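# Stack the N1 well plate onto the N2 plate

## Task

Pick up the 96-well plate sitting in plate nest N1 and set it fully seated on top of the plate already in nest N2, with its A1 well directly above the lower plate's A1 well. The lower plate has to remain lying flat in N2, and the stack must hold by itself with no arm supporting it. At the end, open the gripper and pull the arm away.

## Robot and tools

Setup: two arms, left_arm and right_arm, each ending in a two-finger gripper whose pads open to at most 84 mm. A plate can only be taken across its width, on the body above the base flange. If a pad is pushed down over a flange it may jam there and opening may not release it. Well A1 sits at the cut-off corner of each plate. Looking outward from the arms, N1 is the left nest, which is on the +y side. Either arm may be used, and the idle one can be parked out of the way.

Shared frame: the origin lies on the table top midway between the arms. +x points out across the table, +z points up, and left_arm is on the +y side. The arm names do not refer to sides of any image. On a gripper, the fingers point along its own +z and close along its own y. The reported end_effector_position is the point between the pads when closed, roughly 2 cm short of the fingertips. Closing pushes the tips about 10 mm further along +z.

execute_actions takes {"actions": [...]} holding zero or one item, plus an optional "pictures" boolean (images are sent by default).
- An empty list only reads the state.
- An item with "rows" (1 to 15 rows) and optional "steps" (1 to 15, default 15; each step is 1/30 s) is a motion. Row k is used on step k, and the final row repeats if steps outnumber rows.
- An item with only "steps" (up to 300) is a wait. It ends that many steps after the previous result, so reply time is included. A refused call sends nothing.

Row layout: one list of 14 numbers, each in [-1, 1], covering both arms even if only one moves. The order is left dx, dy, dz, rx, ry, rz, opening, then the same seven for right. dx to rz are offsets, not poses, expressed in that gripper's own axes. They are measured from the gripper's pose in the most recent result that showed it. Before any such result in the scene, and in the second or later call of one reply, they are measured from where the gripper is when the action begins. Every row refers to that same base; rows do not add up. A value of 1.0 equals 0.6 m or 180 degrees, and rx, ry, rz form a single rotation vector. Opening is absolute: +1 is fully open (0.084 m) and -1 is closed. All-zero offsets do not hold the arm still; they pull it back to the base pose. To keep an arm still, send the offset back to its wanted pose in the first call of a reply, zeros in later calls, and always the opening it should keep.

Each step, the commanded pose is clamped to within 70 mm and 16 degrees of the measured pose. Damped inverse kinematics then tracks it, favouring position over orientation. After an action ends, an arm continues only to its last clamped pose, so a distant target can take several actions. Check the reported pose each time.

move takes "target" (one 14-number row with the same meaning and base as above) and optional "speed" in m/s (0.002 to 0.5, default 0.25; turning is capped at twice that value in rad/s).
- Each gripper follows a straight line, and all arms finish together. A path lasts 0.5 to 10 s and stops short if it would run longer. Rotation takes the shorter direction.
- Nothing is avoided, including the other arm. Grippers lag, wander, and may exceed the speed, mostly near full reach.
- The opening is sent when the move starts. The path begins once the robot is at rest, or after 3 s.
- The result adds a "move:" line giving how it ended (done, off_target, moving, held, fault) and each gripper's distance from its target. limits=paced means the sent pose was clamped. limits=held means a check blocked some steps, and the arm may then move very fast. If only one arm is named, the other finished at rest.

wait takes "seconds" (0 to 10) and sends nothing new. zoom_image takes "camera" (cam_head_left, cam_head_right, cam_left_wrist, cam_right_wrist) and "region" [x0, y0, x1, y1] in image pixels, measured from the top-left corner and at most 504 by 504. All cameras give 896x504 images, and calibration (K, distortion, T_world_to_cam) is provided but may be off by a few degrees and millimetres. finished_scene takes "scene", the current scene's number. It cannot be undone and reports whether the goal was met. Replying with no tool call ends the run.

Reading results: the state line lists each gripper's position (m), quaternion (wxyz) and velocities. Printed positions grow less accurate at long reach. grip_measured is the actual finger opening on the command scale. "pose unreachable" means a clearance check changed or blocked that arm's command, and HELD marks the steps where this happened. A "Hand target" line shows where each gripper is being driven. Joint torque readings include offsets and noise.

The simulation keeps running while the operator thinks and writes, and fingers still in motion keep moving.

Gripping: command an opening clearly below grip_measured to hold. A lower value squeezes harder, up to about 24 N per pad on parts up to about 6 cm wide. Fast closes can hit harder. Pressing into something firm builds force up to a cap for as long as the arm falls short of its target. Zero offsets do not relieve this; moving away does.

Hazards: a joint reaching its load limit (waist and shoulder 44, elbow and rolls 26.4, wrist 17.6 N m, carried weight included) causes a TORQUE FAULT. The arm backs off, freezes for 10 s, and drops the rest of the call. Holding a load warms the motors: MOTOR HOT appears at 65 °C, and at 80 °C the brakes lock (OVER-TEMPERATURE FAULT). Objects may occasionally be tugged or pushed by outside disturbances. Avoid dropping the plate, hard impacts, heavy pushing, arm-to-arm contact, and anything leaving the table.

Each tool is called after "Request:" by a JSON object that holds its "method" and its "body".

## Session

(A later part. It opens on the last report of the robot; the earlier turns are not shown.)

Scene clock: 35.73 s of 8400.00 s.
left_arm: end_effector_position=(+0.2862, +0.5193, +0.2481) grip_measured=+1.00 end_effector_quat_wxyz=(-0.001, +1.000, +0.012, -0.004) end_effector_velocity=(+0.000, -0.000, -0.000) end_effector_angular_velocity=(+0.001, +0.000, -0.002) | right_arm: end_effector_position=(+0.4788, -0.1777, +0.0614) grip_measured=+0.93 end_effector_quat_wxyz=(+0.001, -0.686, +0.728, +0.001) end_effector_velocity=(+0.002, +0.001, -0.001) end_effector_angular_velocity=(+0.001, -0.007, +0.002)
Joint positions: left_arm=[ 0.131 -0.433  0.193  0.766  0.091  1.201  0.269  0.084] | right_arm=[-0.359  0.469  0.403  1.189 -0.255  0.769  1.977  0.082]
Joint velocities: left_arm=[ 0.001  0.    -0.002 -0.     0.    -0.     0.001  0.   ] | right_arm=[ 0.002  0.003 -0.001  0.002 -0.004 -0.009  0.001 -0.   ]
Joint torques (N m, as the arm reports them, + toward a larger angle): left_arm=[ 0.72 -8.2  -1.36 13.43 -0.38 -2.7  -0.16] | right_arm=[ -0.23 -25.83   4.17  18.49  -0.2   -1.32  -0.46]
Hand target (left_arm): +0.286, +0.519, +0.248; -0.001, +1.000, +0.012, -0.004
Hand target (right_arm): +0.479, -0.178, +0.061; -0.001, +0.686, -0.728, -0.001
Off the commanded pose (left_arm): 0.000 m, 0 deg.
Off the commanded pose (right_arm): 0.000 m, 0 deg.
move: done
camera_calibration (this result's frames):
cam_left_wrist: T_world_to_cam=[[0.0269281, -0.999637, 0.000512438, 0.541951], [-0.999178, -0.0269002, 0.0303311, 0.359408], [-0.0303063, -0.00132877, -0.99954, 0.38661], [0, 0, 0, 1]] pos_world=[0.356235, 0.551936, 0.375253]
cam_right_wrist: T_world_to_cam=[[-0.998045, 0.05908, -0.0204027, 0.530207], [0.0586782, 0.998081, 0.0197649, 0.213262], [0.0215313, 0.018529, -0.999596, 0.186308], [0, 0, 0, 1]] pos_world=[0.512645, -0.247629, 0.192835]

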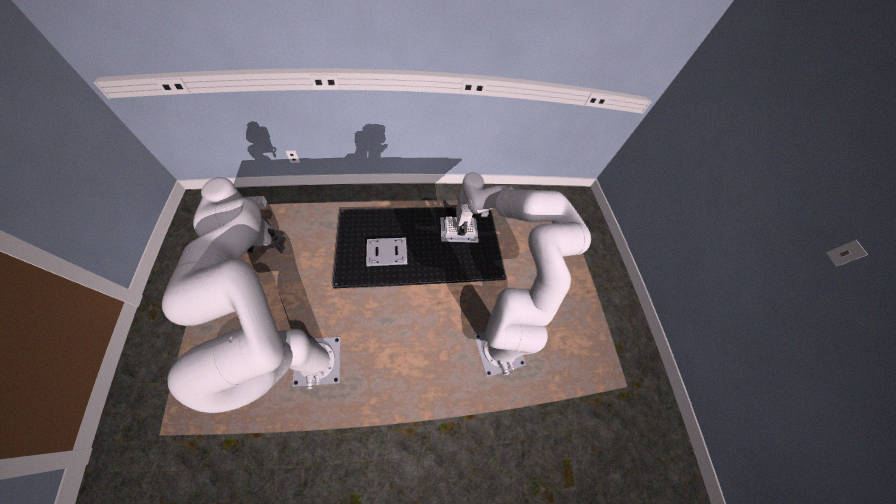

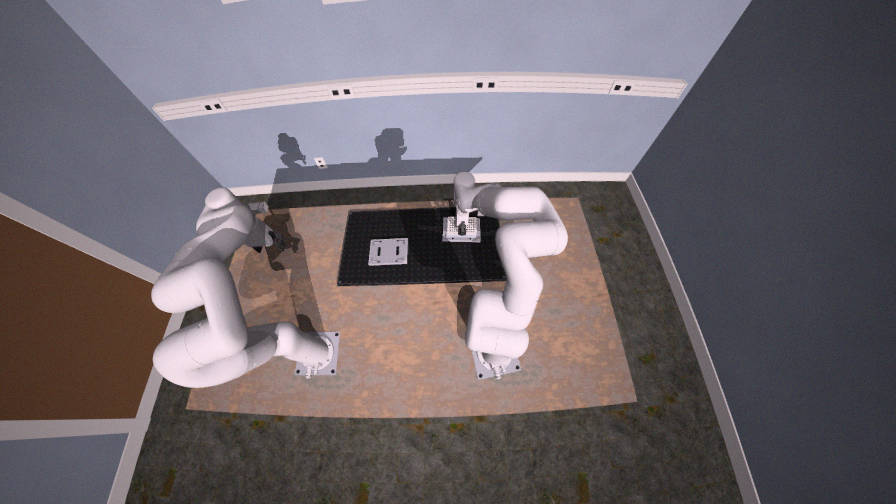

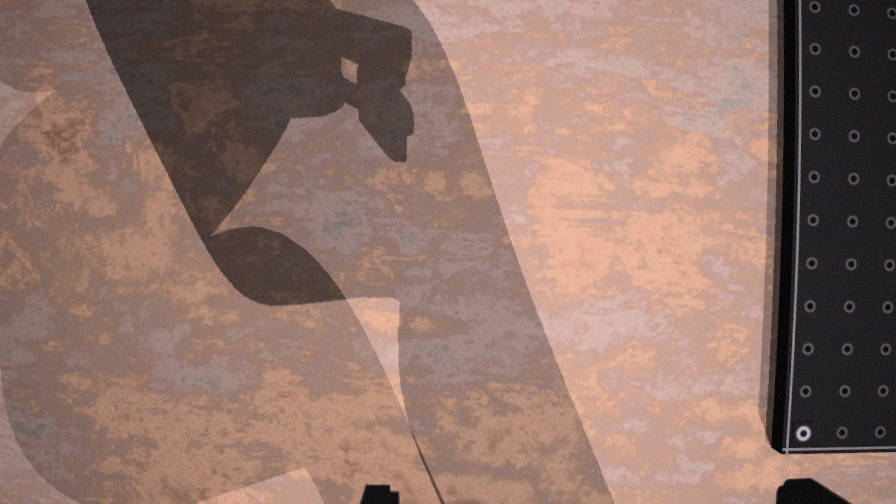

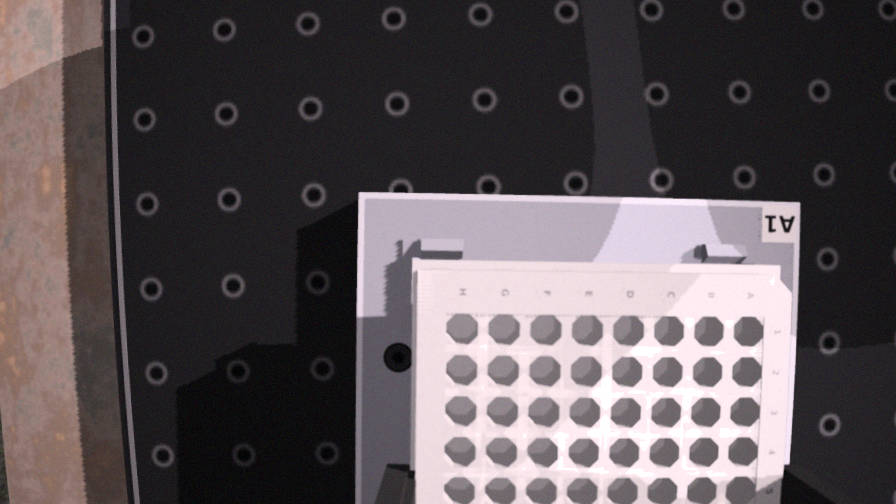

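Request:
{"method": "move", "body": {"target": [0,0,0,0,0,0,1,-0.0003,0.0018,0.003,0,0,0,0.6], "speed": 0.004}}

Request:
{"method": "move", "body": {"target": [0,0,0,0,0,0,1,0,0,0.0058,0,0,0,0.6], "speed": 0.004}}

Scene clock: 38.00 s of 8400.00 s.
left_arm: end_effector_position=(+0.2862, +0.5193, +0.2481) grip_measured=+1.00 end_effector_quat_wxyz=(-0.001, +1.000, +0.012, -0.004) end_effector_velocity=(-0.000, -0.000, -0.000) end_effector_angular_velocity=(-0.000, +0.001, -0.001) | right_arm: end_effector_position=(+0.4778, -0.1775, +0.0597) grip_measured=+0.93 end_effector_quat_wxyz=(+0.001, -0.686, +0.728, +0.001) end_effector_velocity=(+0.000, -0.000, -0.000) end_effector_angular_velocity=(+0.000, -0.002, -0.002)
Joint positions: left_arm=[ 0.131 -0.433  0.193  0.766  0.091  1.201  0.269  0.084] | right_arm=[-0.358  0.47   0.403  1.184 -0.256  0.764  1.979  0.082]
Joint velocities: left_arm=[-0.001  0.    -0.     0.     0.     0.001  0.001 -0.   ] | right_arm=[ 0.    -0.    -0.001 -0.001  0.    -0.004  0.001 -0.   ]
Joint torques (N m, as the arm reports them, + toward a larger angle): left_arm=[ 0.95 -8.61 -1.4  13.41 -0.38 -2.62 -0.13] | right_arm=[ -0.6  -25.77   4.02  18.81  -0.18  -1.38  -0.31]
Hand target (left_arm): +0.286, +0.519, +0.248; -0.001, +1.000, +0.012, -0.004
Hand target (right_arm): +0.478, -0.177, +0.060; -0.001, +0.686, -0.728, -0.001
Off the commanded pose (left_arm): 0.000 m, 0 deg.
Off the commanded pose (right_arm): 0.000 m, 0 deg.
move: done
camera_calibration (this result's frames):
cam_left_wrist: T_world_to_cam=[[0.0269283, -0.999637, 0.000512442, 0.541951], [-0.999178, -0.0269004, 0.0303311, 0.359408], [-0.0303063, -0.00132879, -0.99954, 0.38661], [0, 0, 0, 1]] pos_world=[0.356235, 0.551936, 0.375253]
cam_right_wrist: T_world_to_cam=[[-0.998046, 0.0590739, -0.0203493, 0.529144], [0.0586733, 0.998082, 0.019752, 0.21313], [0.0214771, 0.0185194, -0.999598, 0.184635], [0, 0, 0, 1]] pos_world=[0.51164, -0.247399, 0.191119]

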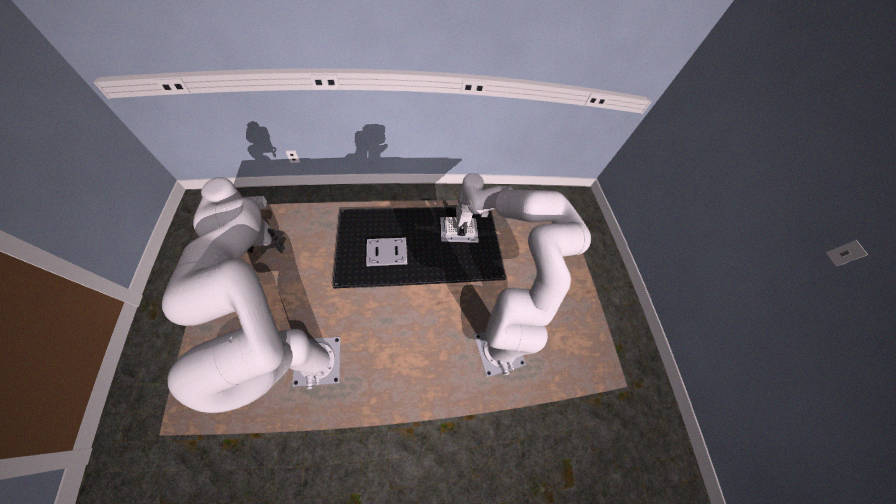

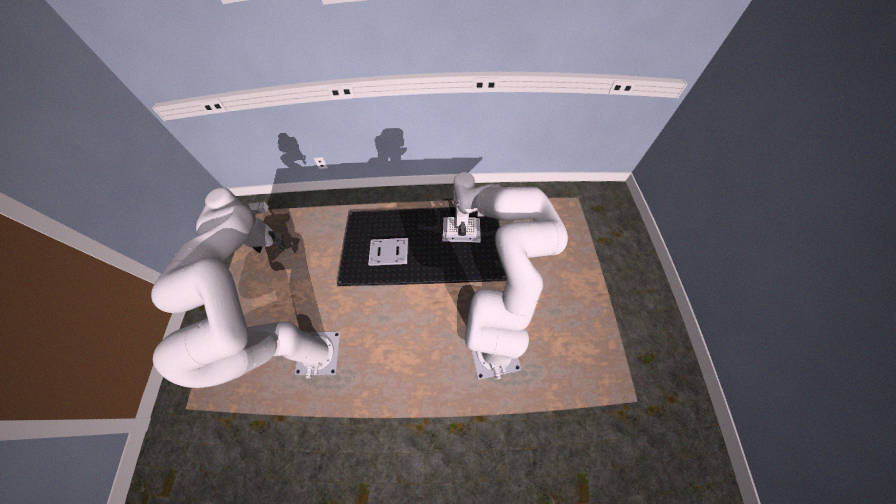

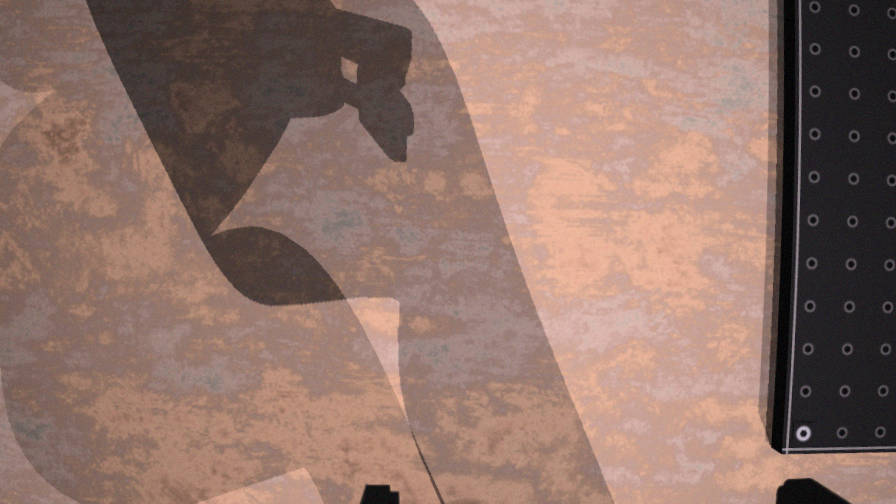

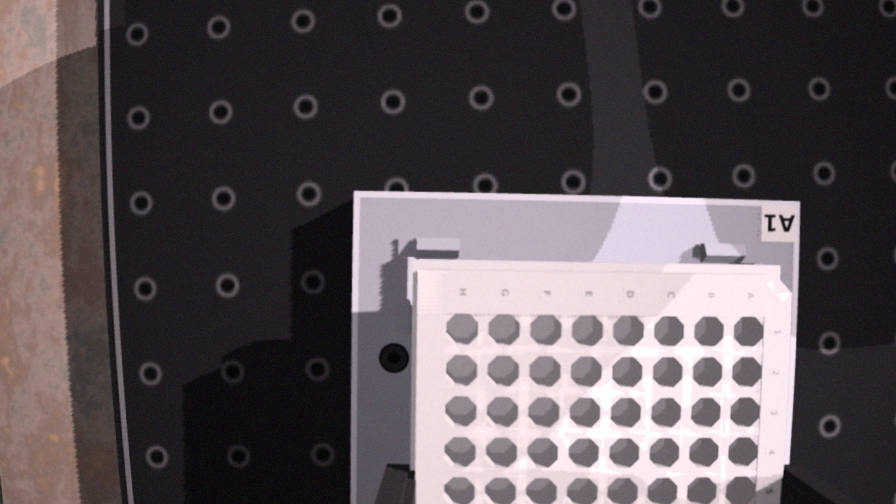

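Scene clock: 39.10 s of 8400.00 s.
left_arm: end_effector_position=(+0.2862, +0.5193, +0.2481) grip_measured=+1.00 end_effector_quat_wxyz=(-0.001, +1.000, +0.012, -0.004) end_effector_velocity=(-0.000, +0.000, +0.000) end_effector_angular_velocity=(-0.001, -0.000, +0.002) | right_arm: end_effector_position=(+0.4777, -0.1775, +0.0563) grip_measured=+0.93 end_effector_quat_wxyz=(+0.001, -0.686, +0.728, +0.001) end_effector_velocity=(+0.000, +0.001, -0.001) end_effector_angular_velocity=(-0.000, -0.000, +0.002)
Joint positions: left_arm=[ 0.131 -0.433  0.193  0.766  0.091  1.201  0.269  0.084] | right_arm=[-0.356  0.476  0.4    1.183 -0.26   0.756  1.982  0.082]
Joint velocities: left_arm=[-0.    -0.     0.001  0.001 -0.     0.001 -0.001 -0.   ] | right_arm=[ 0.002  0.002 -0.001 -0.    -0.002 -0.002  0.001  0.   ]
Joint torques (N m, as the arm reports them, + toward a larger angle): left_arm=[ 1.02 -8.65 -1.51 13.47 -0.25 -2.68 -0.1 ] | right_arm=[ -0.62 -25.96   3.93  18.59  -0.18  -1.5   -0.61]
Hand target (left_arm): +0.286, +0.519, +0.248; -0.001, +1.000, +0.012, -0.004
Hand target (right_arm): +0.478, -0.177, +0.056; -0.001, +0.686, -0.728, -0.001
Off the commanded pose (left_arm): 0.000 m, 0 deg.
Off the commanded pose (right_arm): 0.000 m, 0 deg.
move: done
camera_calibration (this result's frames):
cam_left_wrist: T_world_to_cam=[[0.0269284, -0.999637, 0.00051244, 0.541951], [-0.999178, -0.0269005, 0.0303311, 0.359408], [-0.0303063, -0.00132879, -0.99954, 0.38661], [0, 0, 0, 1]] pos_world=[0.356235, 0.551936, 0.375253]
cam_right_wrist: T_world_to_cam=[[-0.998047, 0.0590821, -0.0203015, 0.529058], [0.0586828, 0.998082, 0.0197327, 0.213198], [0.0214284, 0.0185028, -0.999599, 0.181283], [0, 0, 0, 1]] pos_world=[0.511629, -0.247402, 0.187744]

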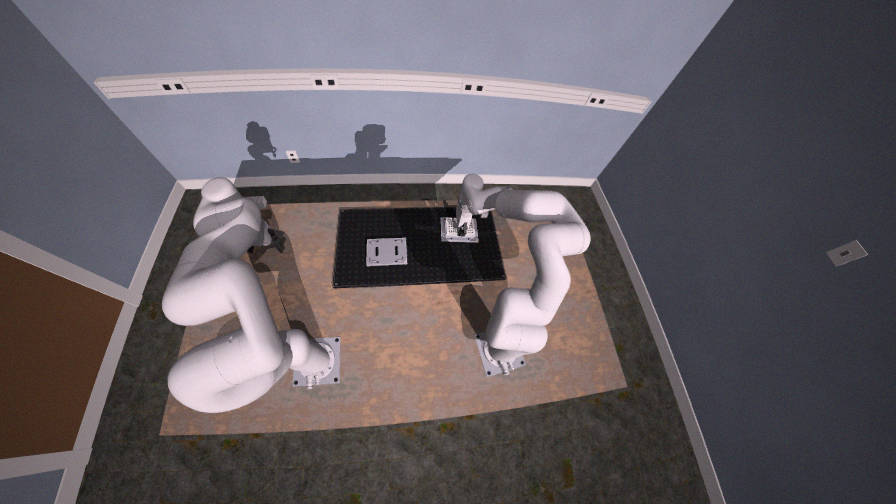

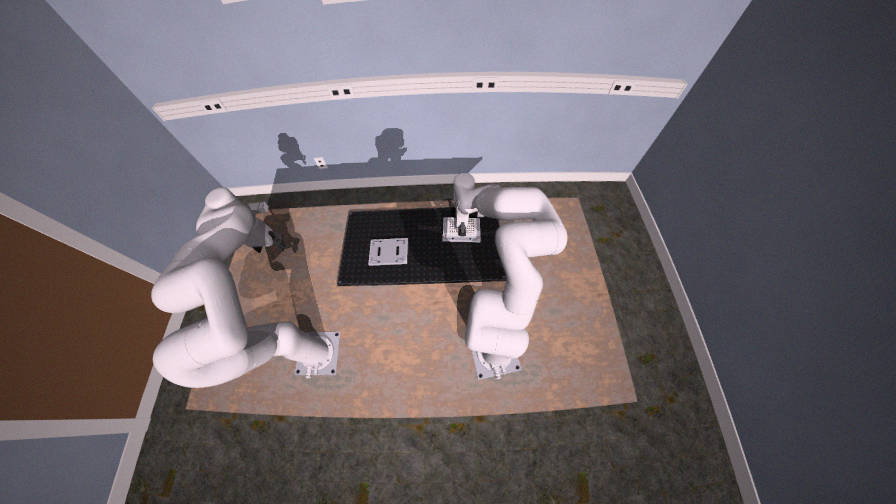

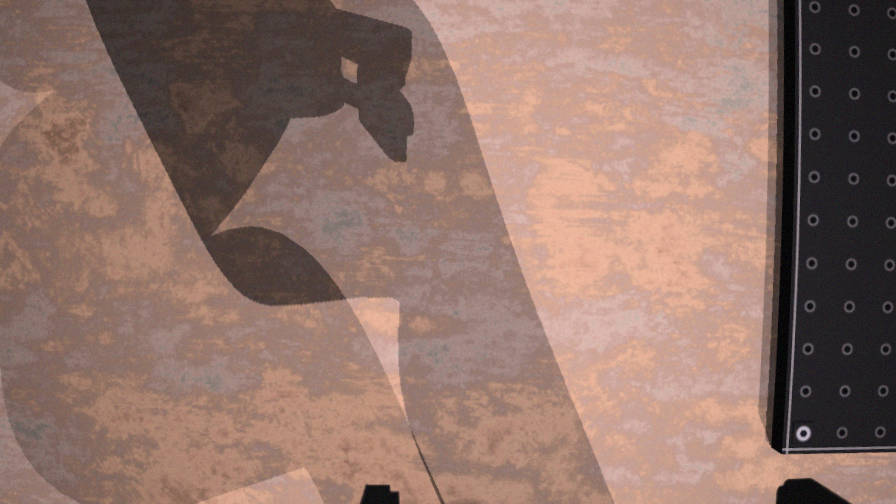

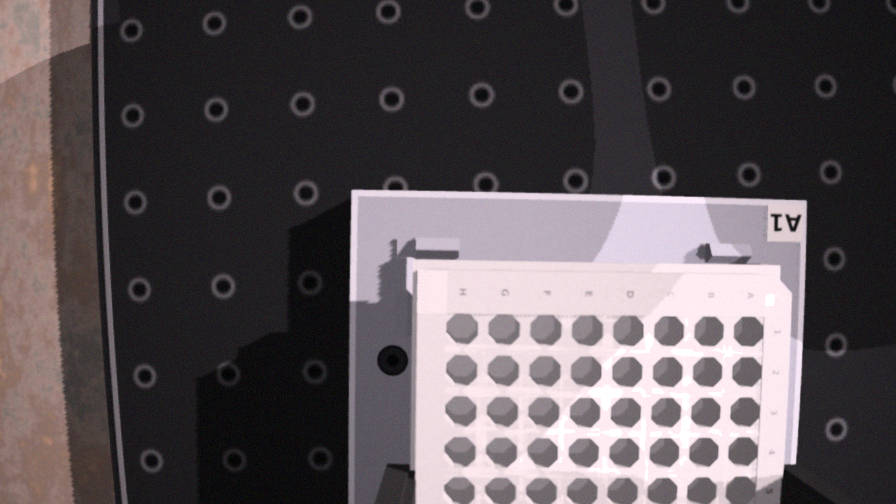

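No contact yet at nested height; go a touch lower.

Request:
{"method": "move", "body": {"target": [0,0,0,0,0,0,1,0,0,0.0012,0,0,0,0.6], "speed": 0.002}}

Request:
{"method": "move", "body": {"target": [0,0,0,0,0,0,1,0,0,-0.0005,0,0,0,1], "speed": 0.002}}

Request:
{"method": "move", "body": {"target": [0,0,0,0,0,0,1,0,0,-0.05,0,0,0,1], "speed": 0.04}}

Request:
{"method": "move", "body": {"target": [0,0,0,0,0,0,1,-0.05,0.25,-0.1,0,0,0,1]}}

Scene clock: 42.20 s of 8400.00 s.
left_arm: end_effector_position=(+0.2862, +0.5193, +0.2481) grip_measured=+1.00 end_effector_quat_wxyz=(-0.001, +1.000, +0.012, -0.004) end_effector_velocity=(-0.000, +0.001, +0.000) end_effector_angular_velocity=(-0.000, -0.001, +0.001) | right_arm: end_effector_position=(+0.4779, -0.1775, +0.0558) grip_measured=+0.93 end_effector_quat_wxyz=(+0.001, -0.686, +0.728, +0.001) end_effector_velocity=(+0.000, +0.000, -0.000) end_effector_angular_velocity=(+0.000, -0.001, +0.001)
Joint positions: left_arm=[ 0.131 -0.433  0.193  0.766  0.091  1.201  0.269  0.084] | right_arm=[-0.356  0.477  0.4    1.183 -0.261  0.755  1.982  0.082]
Joint velocities: left_arm=[ 0.001  0.     0.001  0.001  0.     0.     0.001 -0.   ] | right_arm=[ 0.     0.001 -0.    -0.    -0.001 -0.002 -0.     0.   ]
Joint torques (N m, as the arm reports them, + toward a larger angle): left_arm=[ 0.63 -8.55 -1.48 13.59 -0.37 -2.59 -0.21] | right_arm=[ -0.73 -25.07   4.18  18.28  -0.03  -1.47  -0.41]
Hand target (left_arm): +0.286, +0.519, +0.248; -0.001, +1.000, +0.012, -0.004
Hand target (right_arm): +0.478, -0.177, +0.056; -0.001, +0.686, -0.728, -0.001
Off the commanded pose (left_arm): 0.000 m, 0 deg.
Off the commanded pose (right_arm): 0.000 m, 0 deg.
move: done
camera_calibration (this result's frames):
cam_left_wrist: T_world_to_cam=[[0.0269283, -0.999637, 0.000512443, 0.541951], [-0.999178, -0.0269004, 0.0303312, 0.359408], [-0.0303064, -0.00132879, -0.99954, 0.38661], [0, 0, 0, 1]] pos_world=[0.356235, 0.551936, 0.375253]
cam_right_wrist: T_world_to_cam=[[-0.998039, 0.0590682, -0.0207183, 0.5292], [0.0586606, 0.998082, 0.0197615, 0.213184], [0.0218458, 0.0185074, -0.99959, 0.180601], [0, 0, 0, 1]] pos_world=[0.511712, -0.247377, 0.187278]

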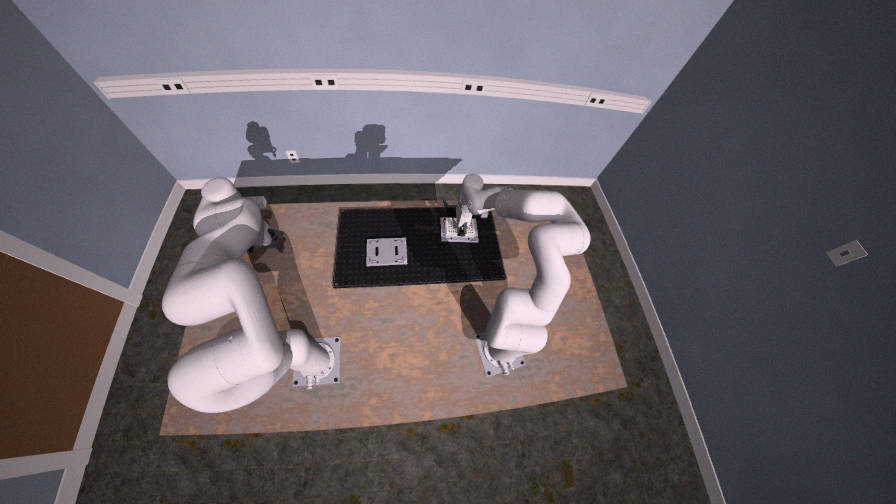

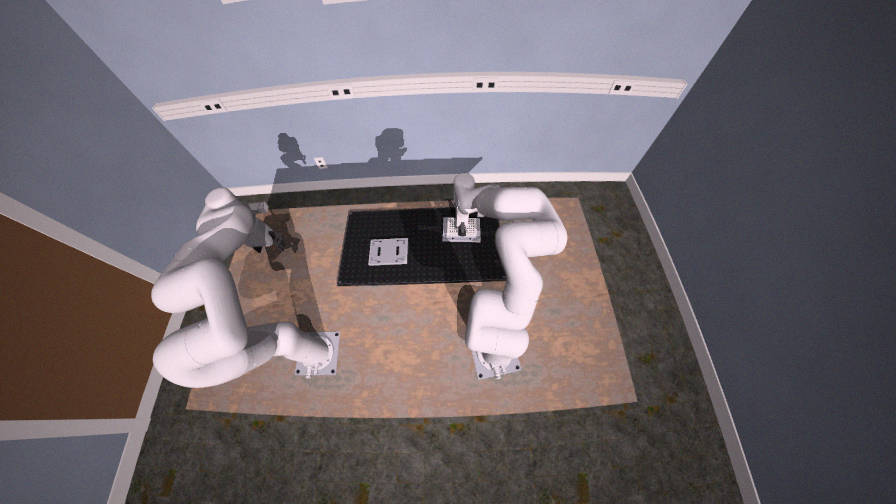

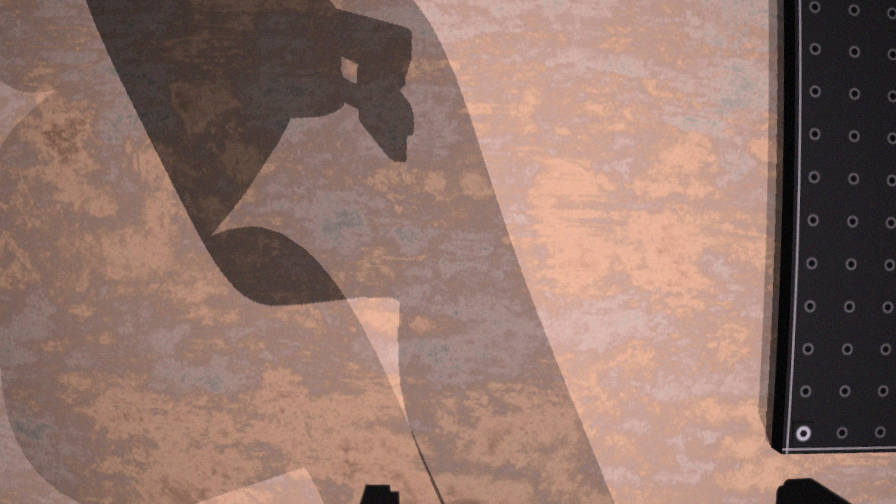

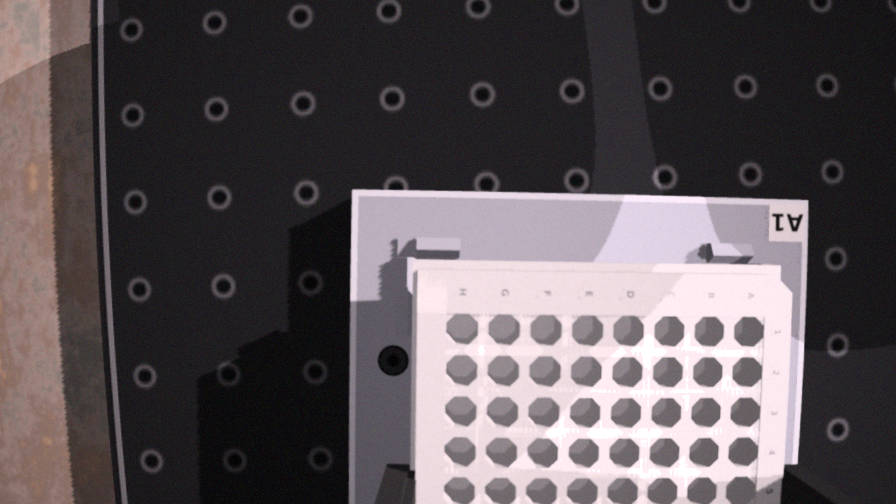

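Scene clock: 42.90 s of 8400.00 s.
left_arm: end_effector_position=(+0.2862, +0.5193, +0.2481) grip_measured=+1.00 end_effector_quat_wxyz=(-0.001, +1.000, +0.012, -0.004) end_effector_velocity=(-0.000, +0.000, -0.000) end_effector_angular_velocity=(-0.001, +0.000, -0.001) | right_arm: end_effector_position=(+0.4779, -0.1775, +0.0561) grip_measured=+1.00 end_effector_quat_wxyz=(+0.001, -0.686, +0.728, +0.001) end_effector_velocity=(+0.001, +0.000, +0.000) end_effector_angular_velocity=(+0.001, -0.002, -0.001)
Joint positions: left_arm=[ 0.131 -0.433  0.193  0.766  0.091  1.201  0.269  0.084] | right_arm=[-0.356  0.477  0.4    1.183 -0.26   0.755  1.982  0.084]
Joint velocities: left_arm=[-0.001  0.     0.002 -0.     0.     0.     0.001 -0.   ] | right_arm=[-0.    -0.001  0.    -0.     0.001 -0.002 -0.     0.   ]
Joint torques (N m, as the arm reports them, + toward a larger angle): left_arm=[ 0.76 -8.53 -1.45 13.29 -0.41 -2.63 -0.27] | right_arm=[ -0.85 -25.96   4.07  18.39  -0.13  -1.29  -0.49]
Hand target (left_arm): +0.286, +0.519, +0.248; -0.001, +1.000, +0.012, -0.004
Hand target (right_arm): +0.478, -0.177, +0.056; -0.001, +0.686, -0.728, -0.001
Off the commanded pose (left_arm): 0.000 m, 0 deg.
Off the commanded pose (right_arm): 0.000 m, 0 deg.
move: done
camera_calibration (this result's frames):
cam_left_wrist: T_world_to_cam=[[0.0269283, -0.999637, 0.000512379, 0.541951], [-0.999178, -0.0269003, 0.0303312, 0.359408], [-0.0303064, -0.00132872, -0.99954, 0.38661], [0, 0, 0, 1]] pos_world=[0.356235, 0.551936, 0.375253]
cam_right_wrist: T_world_to_cam=[[-0.998039, 0.0590694, -0.0207029, 0.529201], [0.058662, 0.998082, 0.0197642, 0.213179], [0.0218306, 0.0185109, -0.99959, 0.18088], [0, 0, 0, 1]] pos_world=[0.511709, -0.247378, 0.187549]

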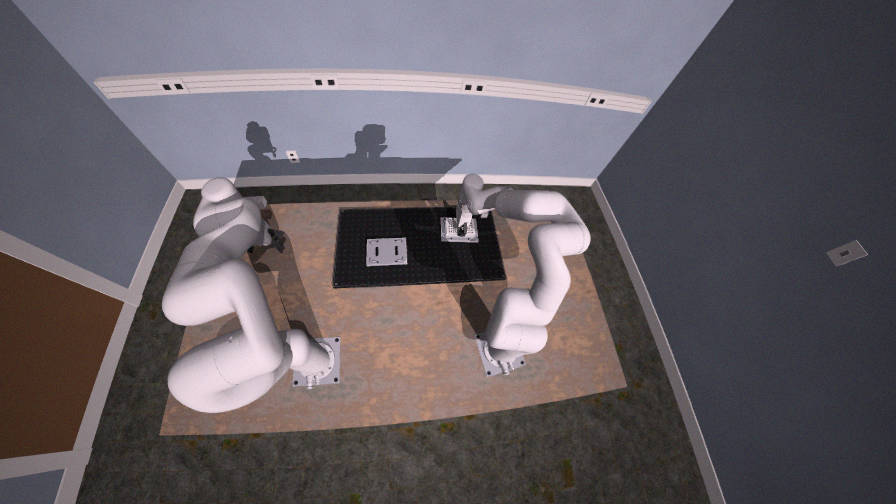

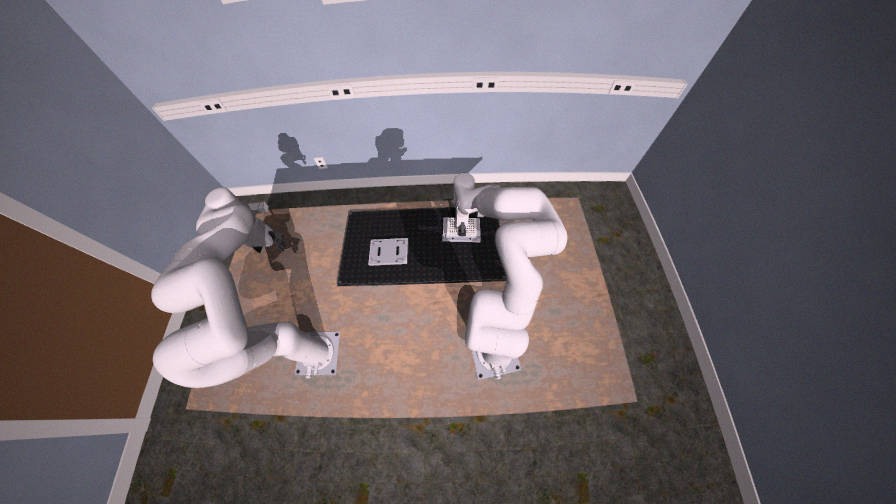

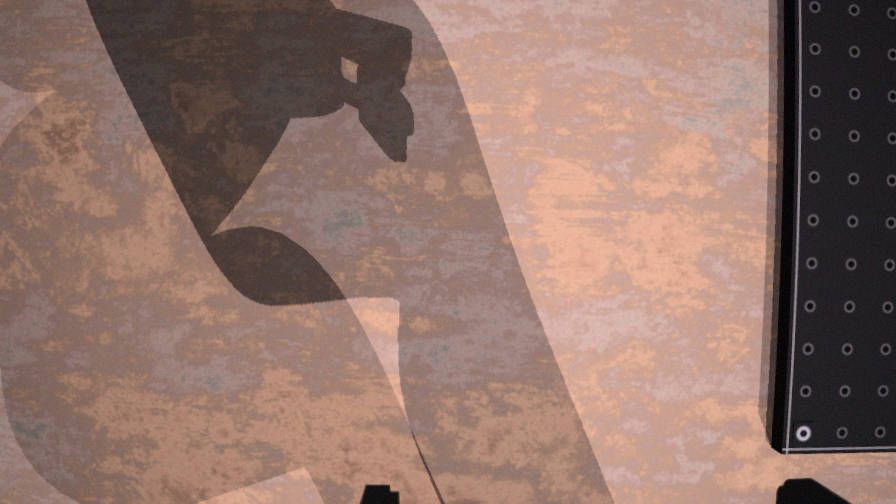

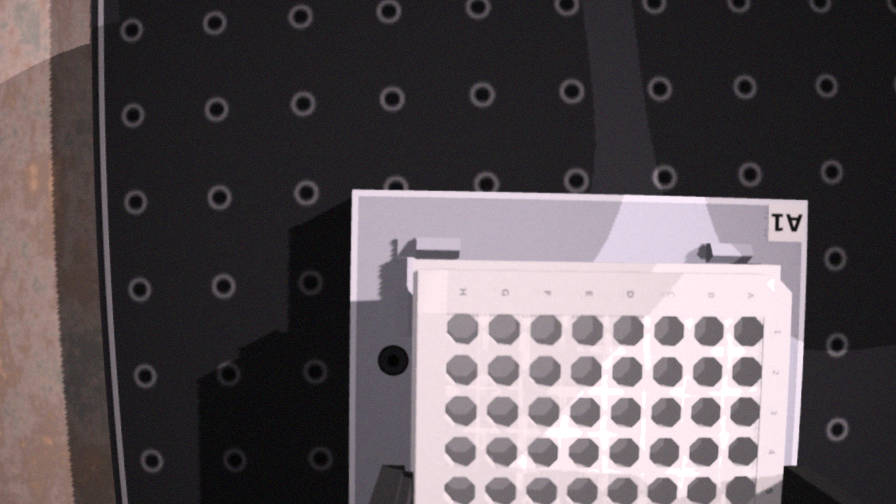

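Scene clock: 44.03 s of 8400.00 s.
left_arm: end_effector_position=(+0.2862, +0.5193, +0.2481) grip_measured=+1.00 end_effector_quat_wxyz=(-0.001, +1.000, +0.012, -0.004) end_effector_velocity=(-0.000, +0.000, +0.000) end_effector_angular_velocity=(-0.000, -0.000, +0.002) | right_arm: end_effector_position=(+0.4778, -0.1775, +0.0858) grip_measured=+1.00 end_effector_quat_wxyz=(+0.001, -0.686, +0.728, +0.001) end_effector_velocity=(+0.000, +0.000, +0.003) end_effector_angular_velocity=(+0.000, +0.000, -0.000)
Joint positions: left_arm=[ 0.131 -0.433  0.193  0.766  0.091  1.201  0.269  0.084] | right_arm=[-0.37   0.421  0.42   1.197 -0.226  0.822  1.959  0.084]
Joint velocities: left_arm=[ 0.    -0.     0.001  0.    -0.     0.    -0.     0.   ] | right_arm=[-0.001 -0.004  0.002  0.002  0.003  0.006 -0.002  0.   ]
Joint torques (N m, as the arm reports them, + toward a larger angle): left_arm=[ 0.75 -8.42 -1.28 13.57 -0.27 -2.61 -0.26] | right_arm=[  0.   -25.1    3.81  19.04   0.04  -1.48  -0.37]
Hand target (left_arm): +0.286, +0.519, +0.248; -0.001, +1.000, +0.012, -0.004
Hand target (right_arm): +0.478, -0.177, +0.086; -0.001, +0.686, -0.728, -0.001
Off the commanded pose (left_arm): 0.000 m, 0 deg.
Off the commanded pose (right_arm): 0.000 m, 0 deg.
move: done
camera_calibration (this result's frames):
cam_left_wrist: T_world_to_cam=[[0.026928, -0.999637, 0.000512174, 0.541951], [-0.999178, -0.0269001, 0.0303312, 0.359408], [-0.0303064, -0.00132851, -0.99954, 0.386609], [0, 0, 0, 1]] pos_world=[0.356235, 0.551936, 0.375253]
cam_right_wrist: T_world_to_cam=[[-0.998048, 0.0589848, -0.0204977, 0.529731], [0.0585792, 0.998085, 0.019856, 0.212627], [0.0216297, 0.0186165, -0.999593, 0.210651], [0, 0, 0, 1]] pos_world=[0.511685, -0.247387, 0.217202]

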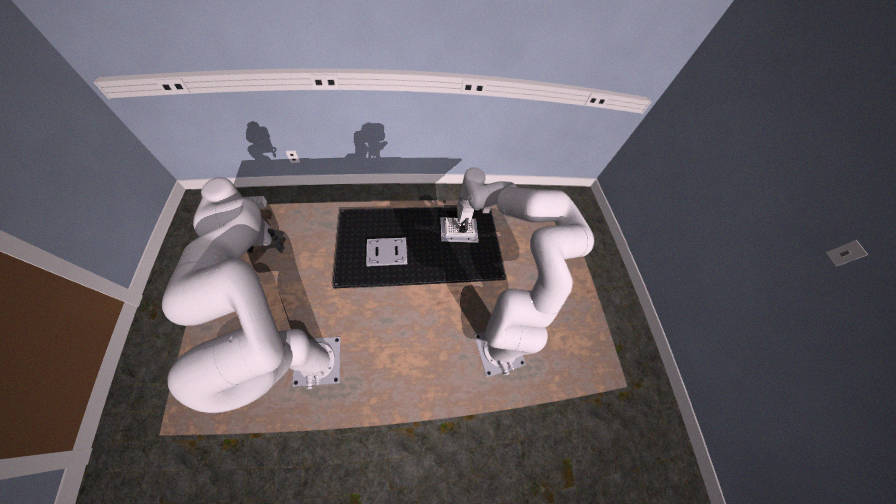

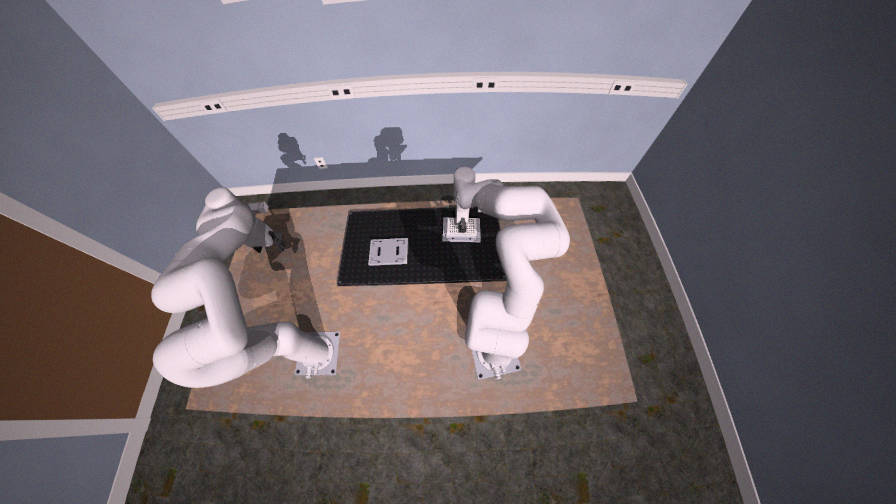

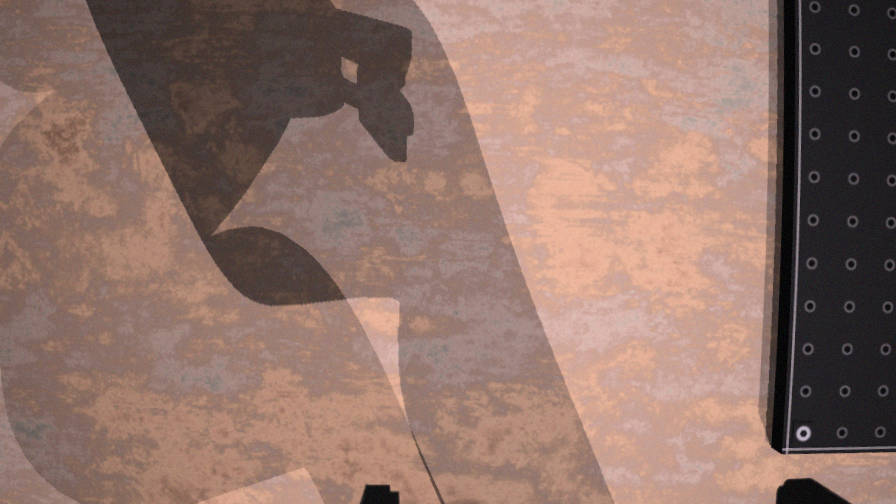

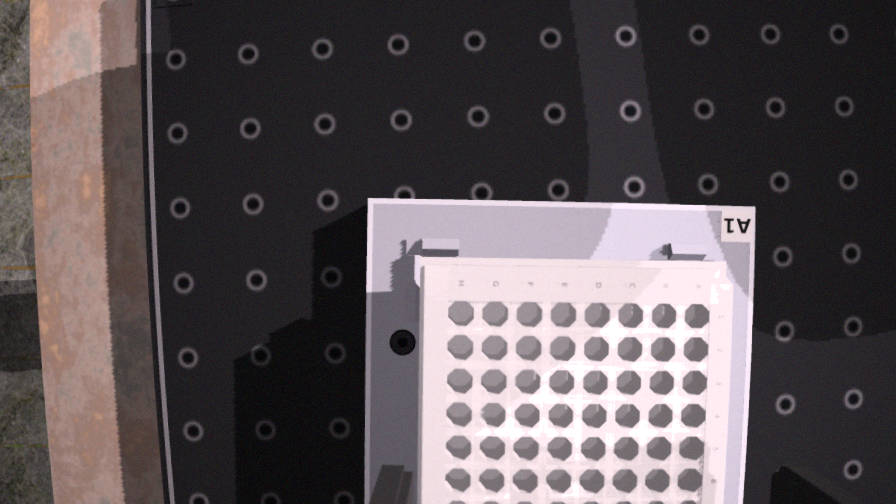

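Scene clock: 45.47 s of 8400.00 s.
left_arm: end_effector_position=(+0.2862, +0.5193, +0.2481) grip_measured=+1.00 end_effector_quat_wxyz=(-0.001, +1.000, +0.012, -0.004) end_effector_velocity=(+0.000, -0.000, -0.000) end_effector_angular_velocity=(+0.001, +0.000, -0.001) | right_arm: end_effector_position=(+0.3301, -0.1385, +0.1459) grip_measured=+1.00 end_effector_quat_wxyz=(+0.001, -0.686, +0.728, +0.001) end_effector_velocity=(-0.003, -0.000, +0.001) end_effector_angular_velocity=(+0.001, -0.000, +0.002)
Joint positions: left_arm=[ 0.131 -0.433  0.193  0.766  0.091  1.201  0.269  0.084] | right_arm=[-0.358 -0.138  0.527  0.735  0.095  0.856  1.889  0.084]
Joint velocities: left_arm=[ 0.001 -0.    -0.001 -0.001 -0.    -0.001  0.    -0.   ] | right_arm=[ 0.003 -0.012 -0.002 -0.007  0.009  0.003 -0.007 -0.   ]
Joint torques (N m, as the arm reports them, + toward a larger angle): left_arm=[ 0.68 -8.28 -1.27 13.57 -0.38 -2.69 -0.05] | right_arm=[ -0.05 -12.99  -0.71  19.74  -0.04  -1.38  -0.42]
Hand target (left_arm): +0.286, +0.519, +0.248; -0.001, +1.000, +0.012, -0.004
Hand target (right_arm): +0.330, -0.138, +0.146; -0.001, +0.686, -0.728, -0.001
Off the commanded pose (left_arm): 0.000 m, 0 deg.
Off the commanded pose (right_arm): 0.000 m, 0 deg.
move: done
camera_calibration (this result's frames):
cam_left_wrist: T_world_to_cam=[[0.0269282, -0.999637, 0.000512366, 0.541951], [-0.999178, -0.0269002, 0.0303312, 0.359408], [-0.0303065, -0.00132871, -0.99954, 0.386609], [0, 0, 0, 1]] pos_world=[0.356235, 0.551936, 0.375253]
cam_right_wrist: T_world_to_cam=[[-0.998078, 0.0586485, -0.0200338, 0.381092], [0.0582434, 0.998097, 0.0202408, 0.181269], [0.0211828, 0.0190351, -0.999594, 0.27347], [0, 0, 0, 1]] pos_world=[0.364009, -0.20848, 0.277325]

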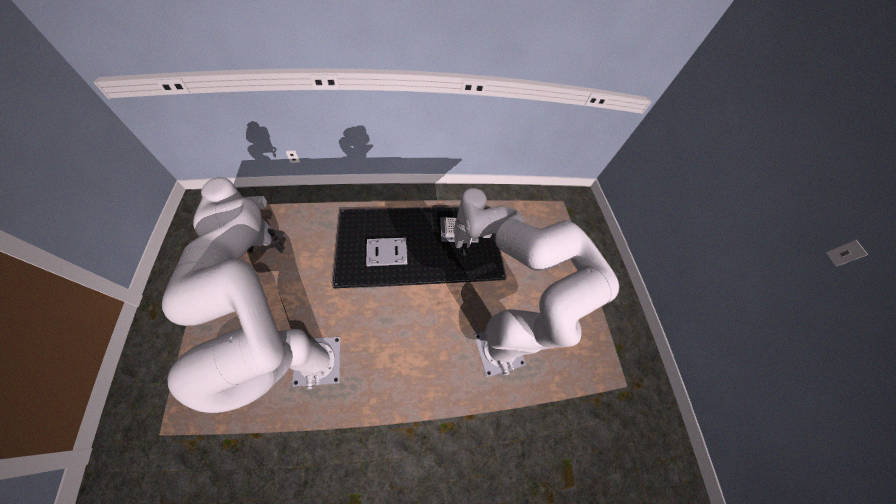

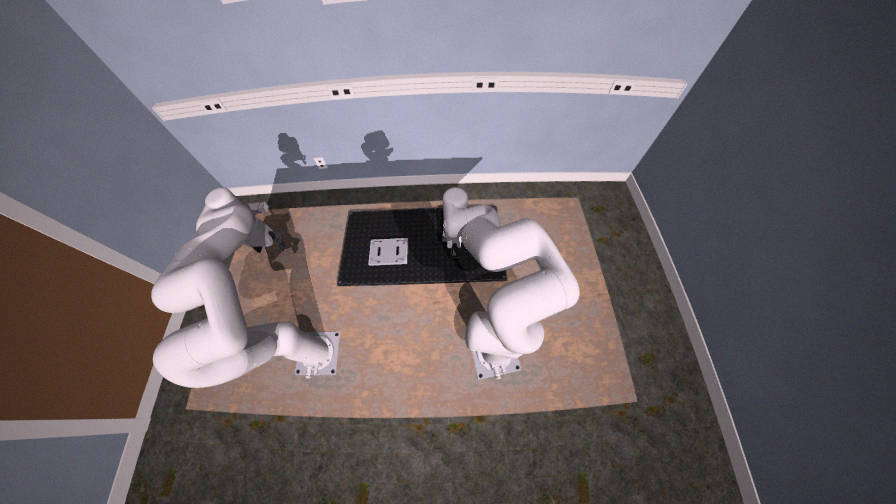

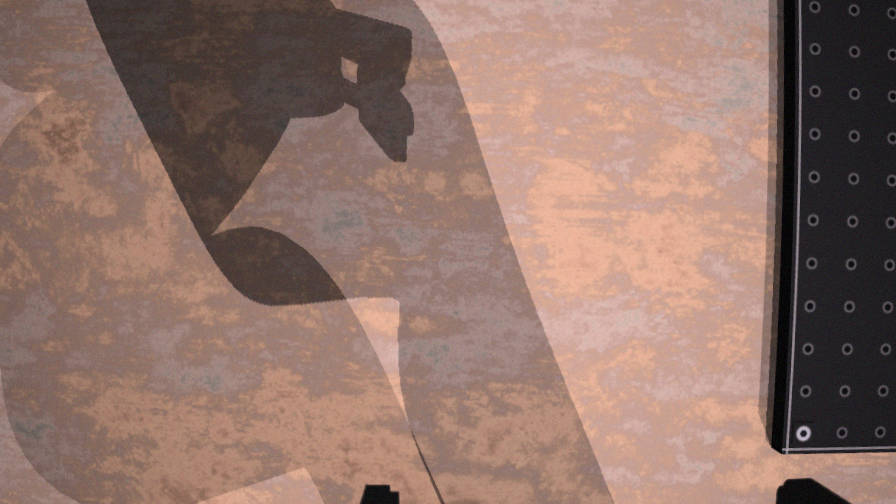

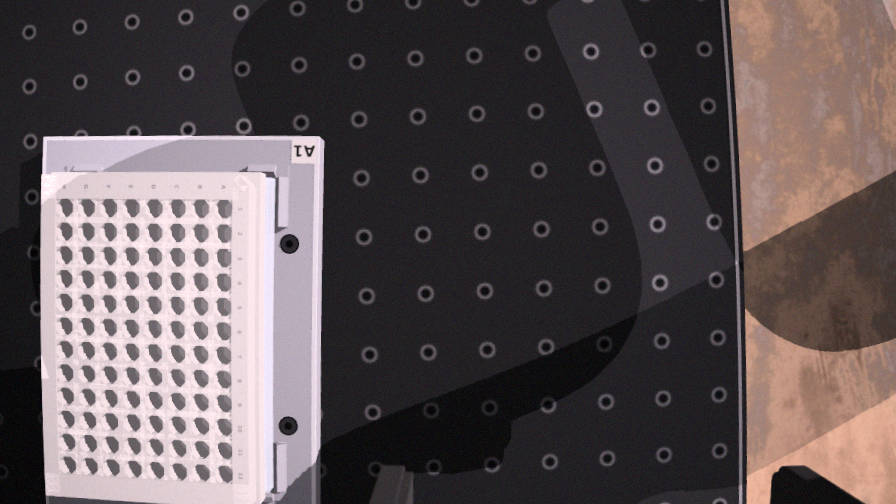

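Request:
{"method": "finished_scene", "body": {"scene": 2}}

The scene is finished: the task was done.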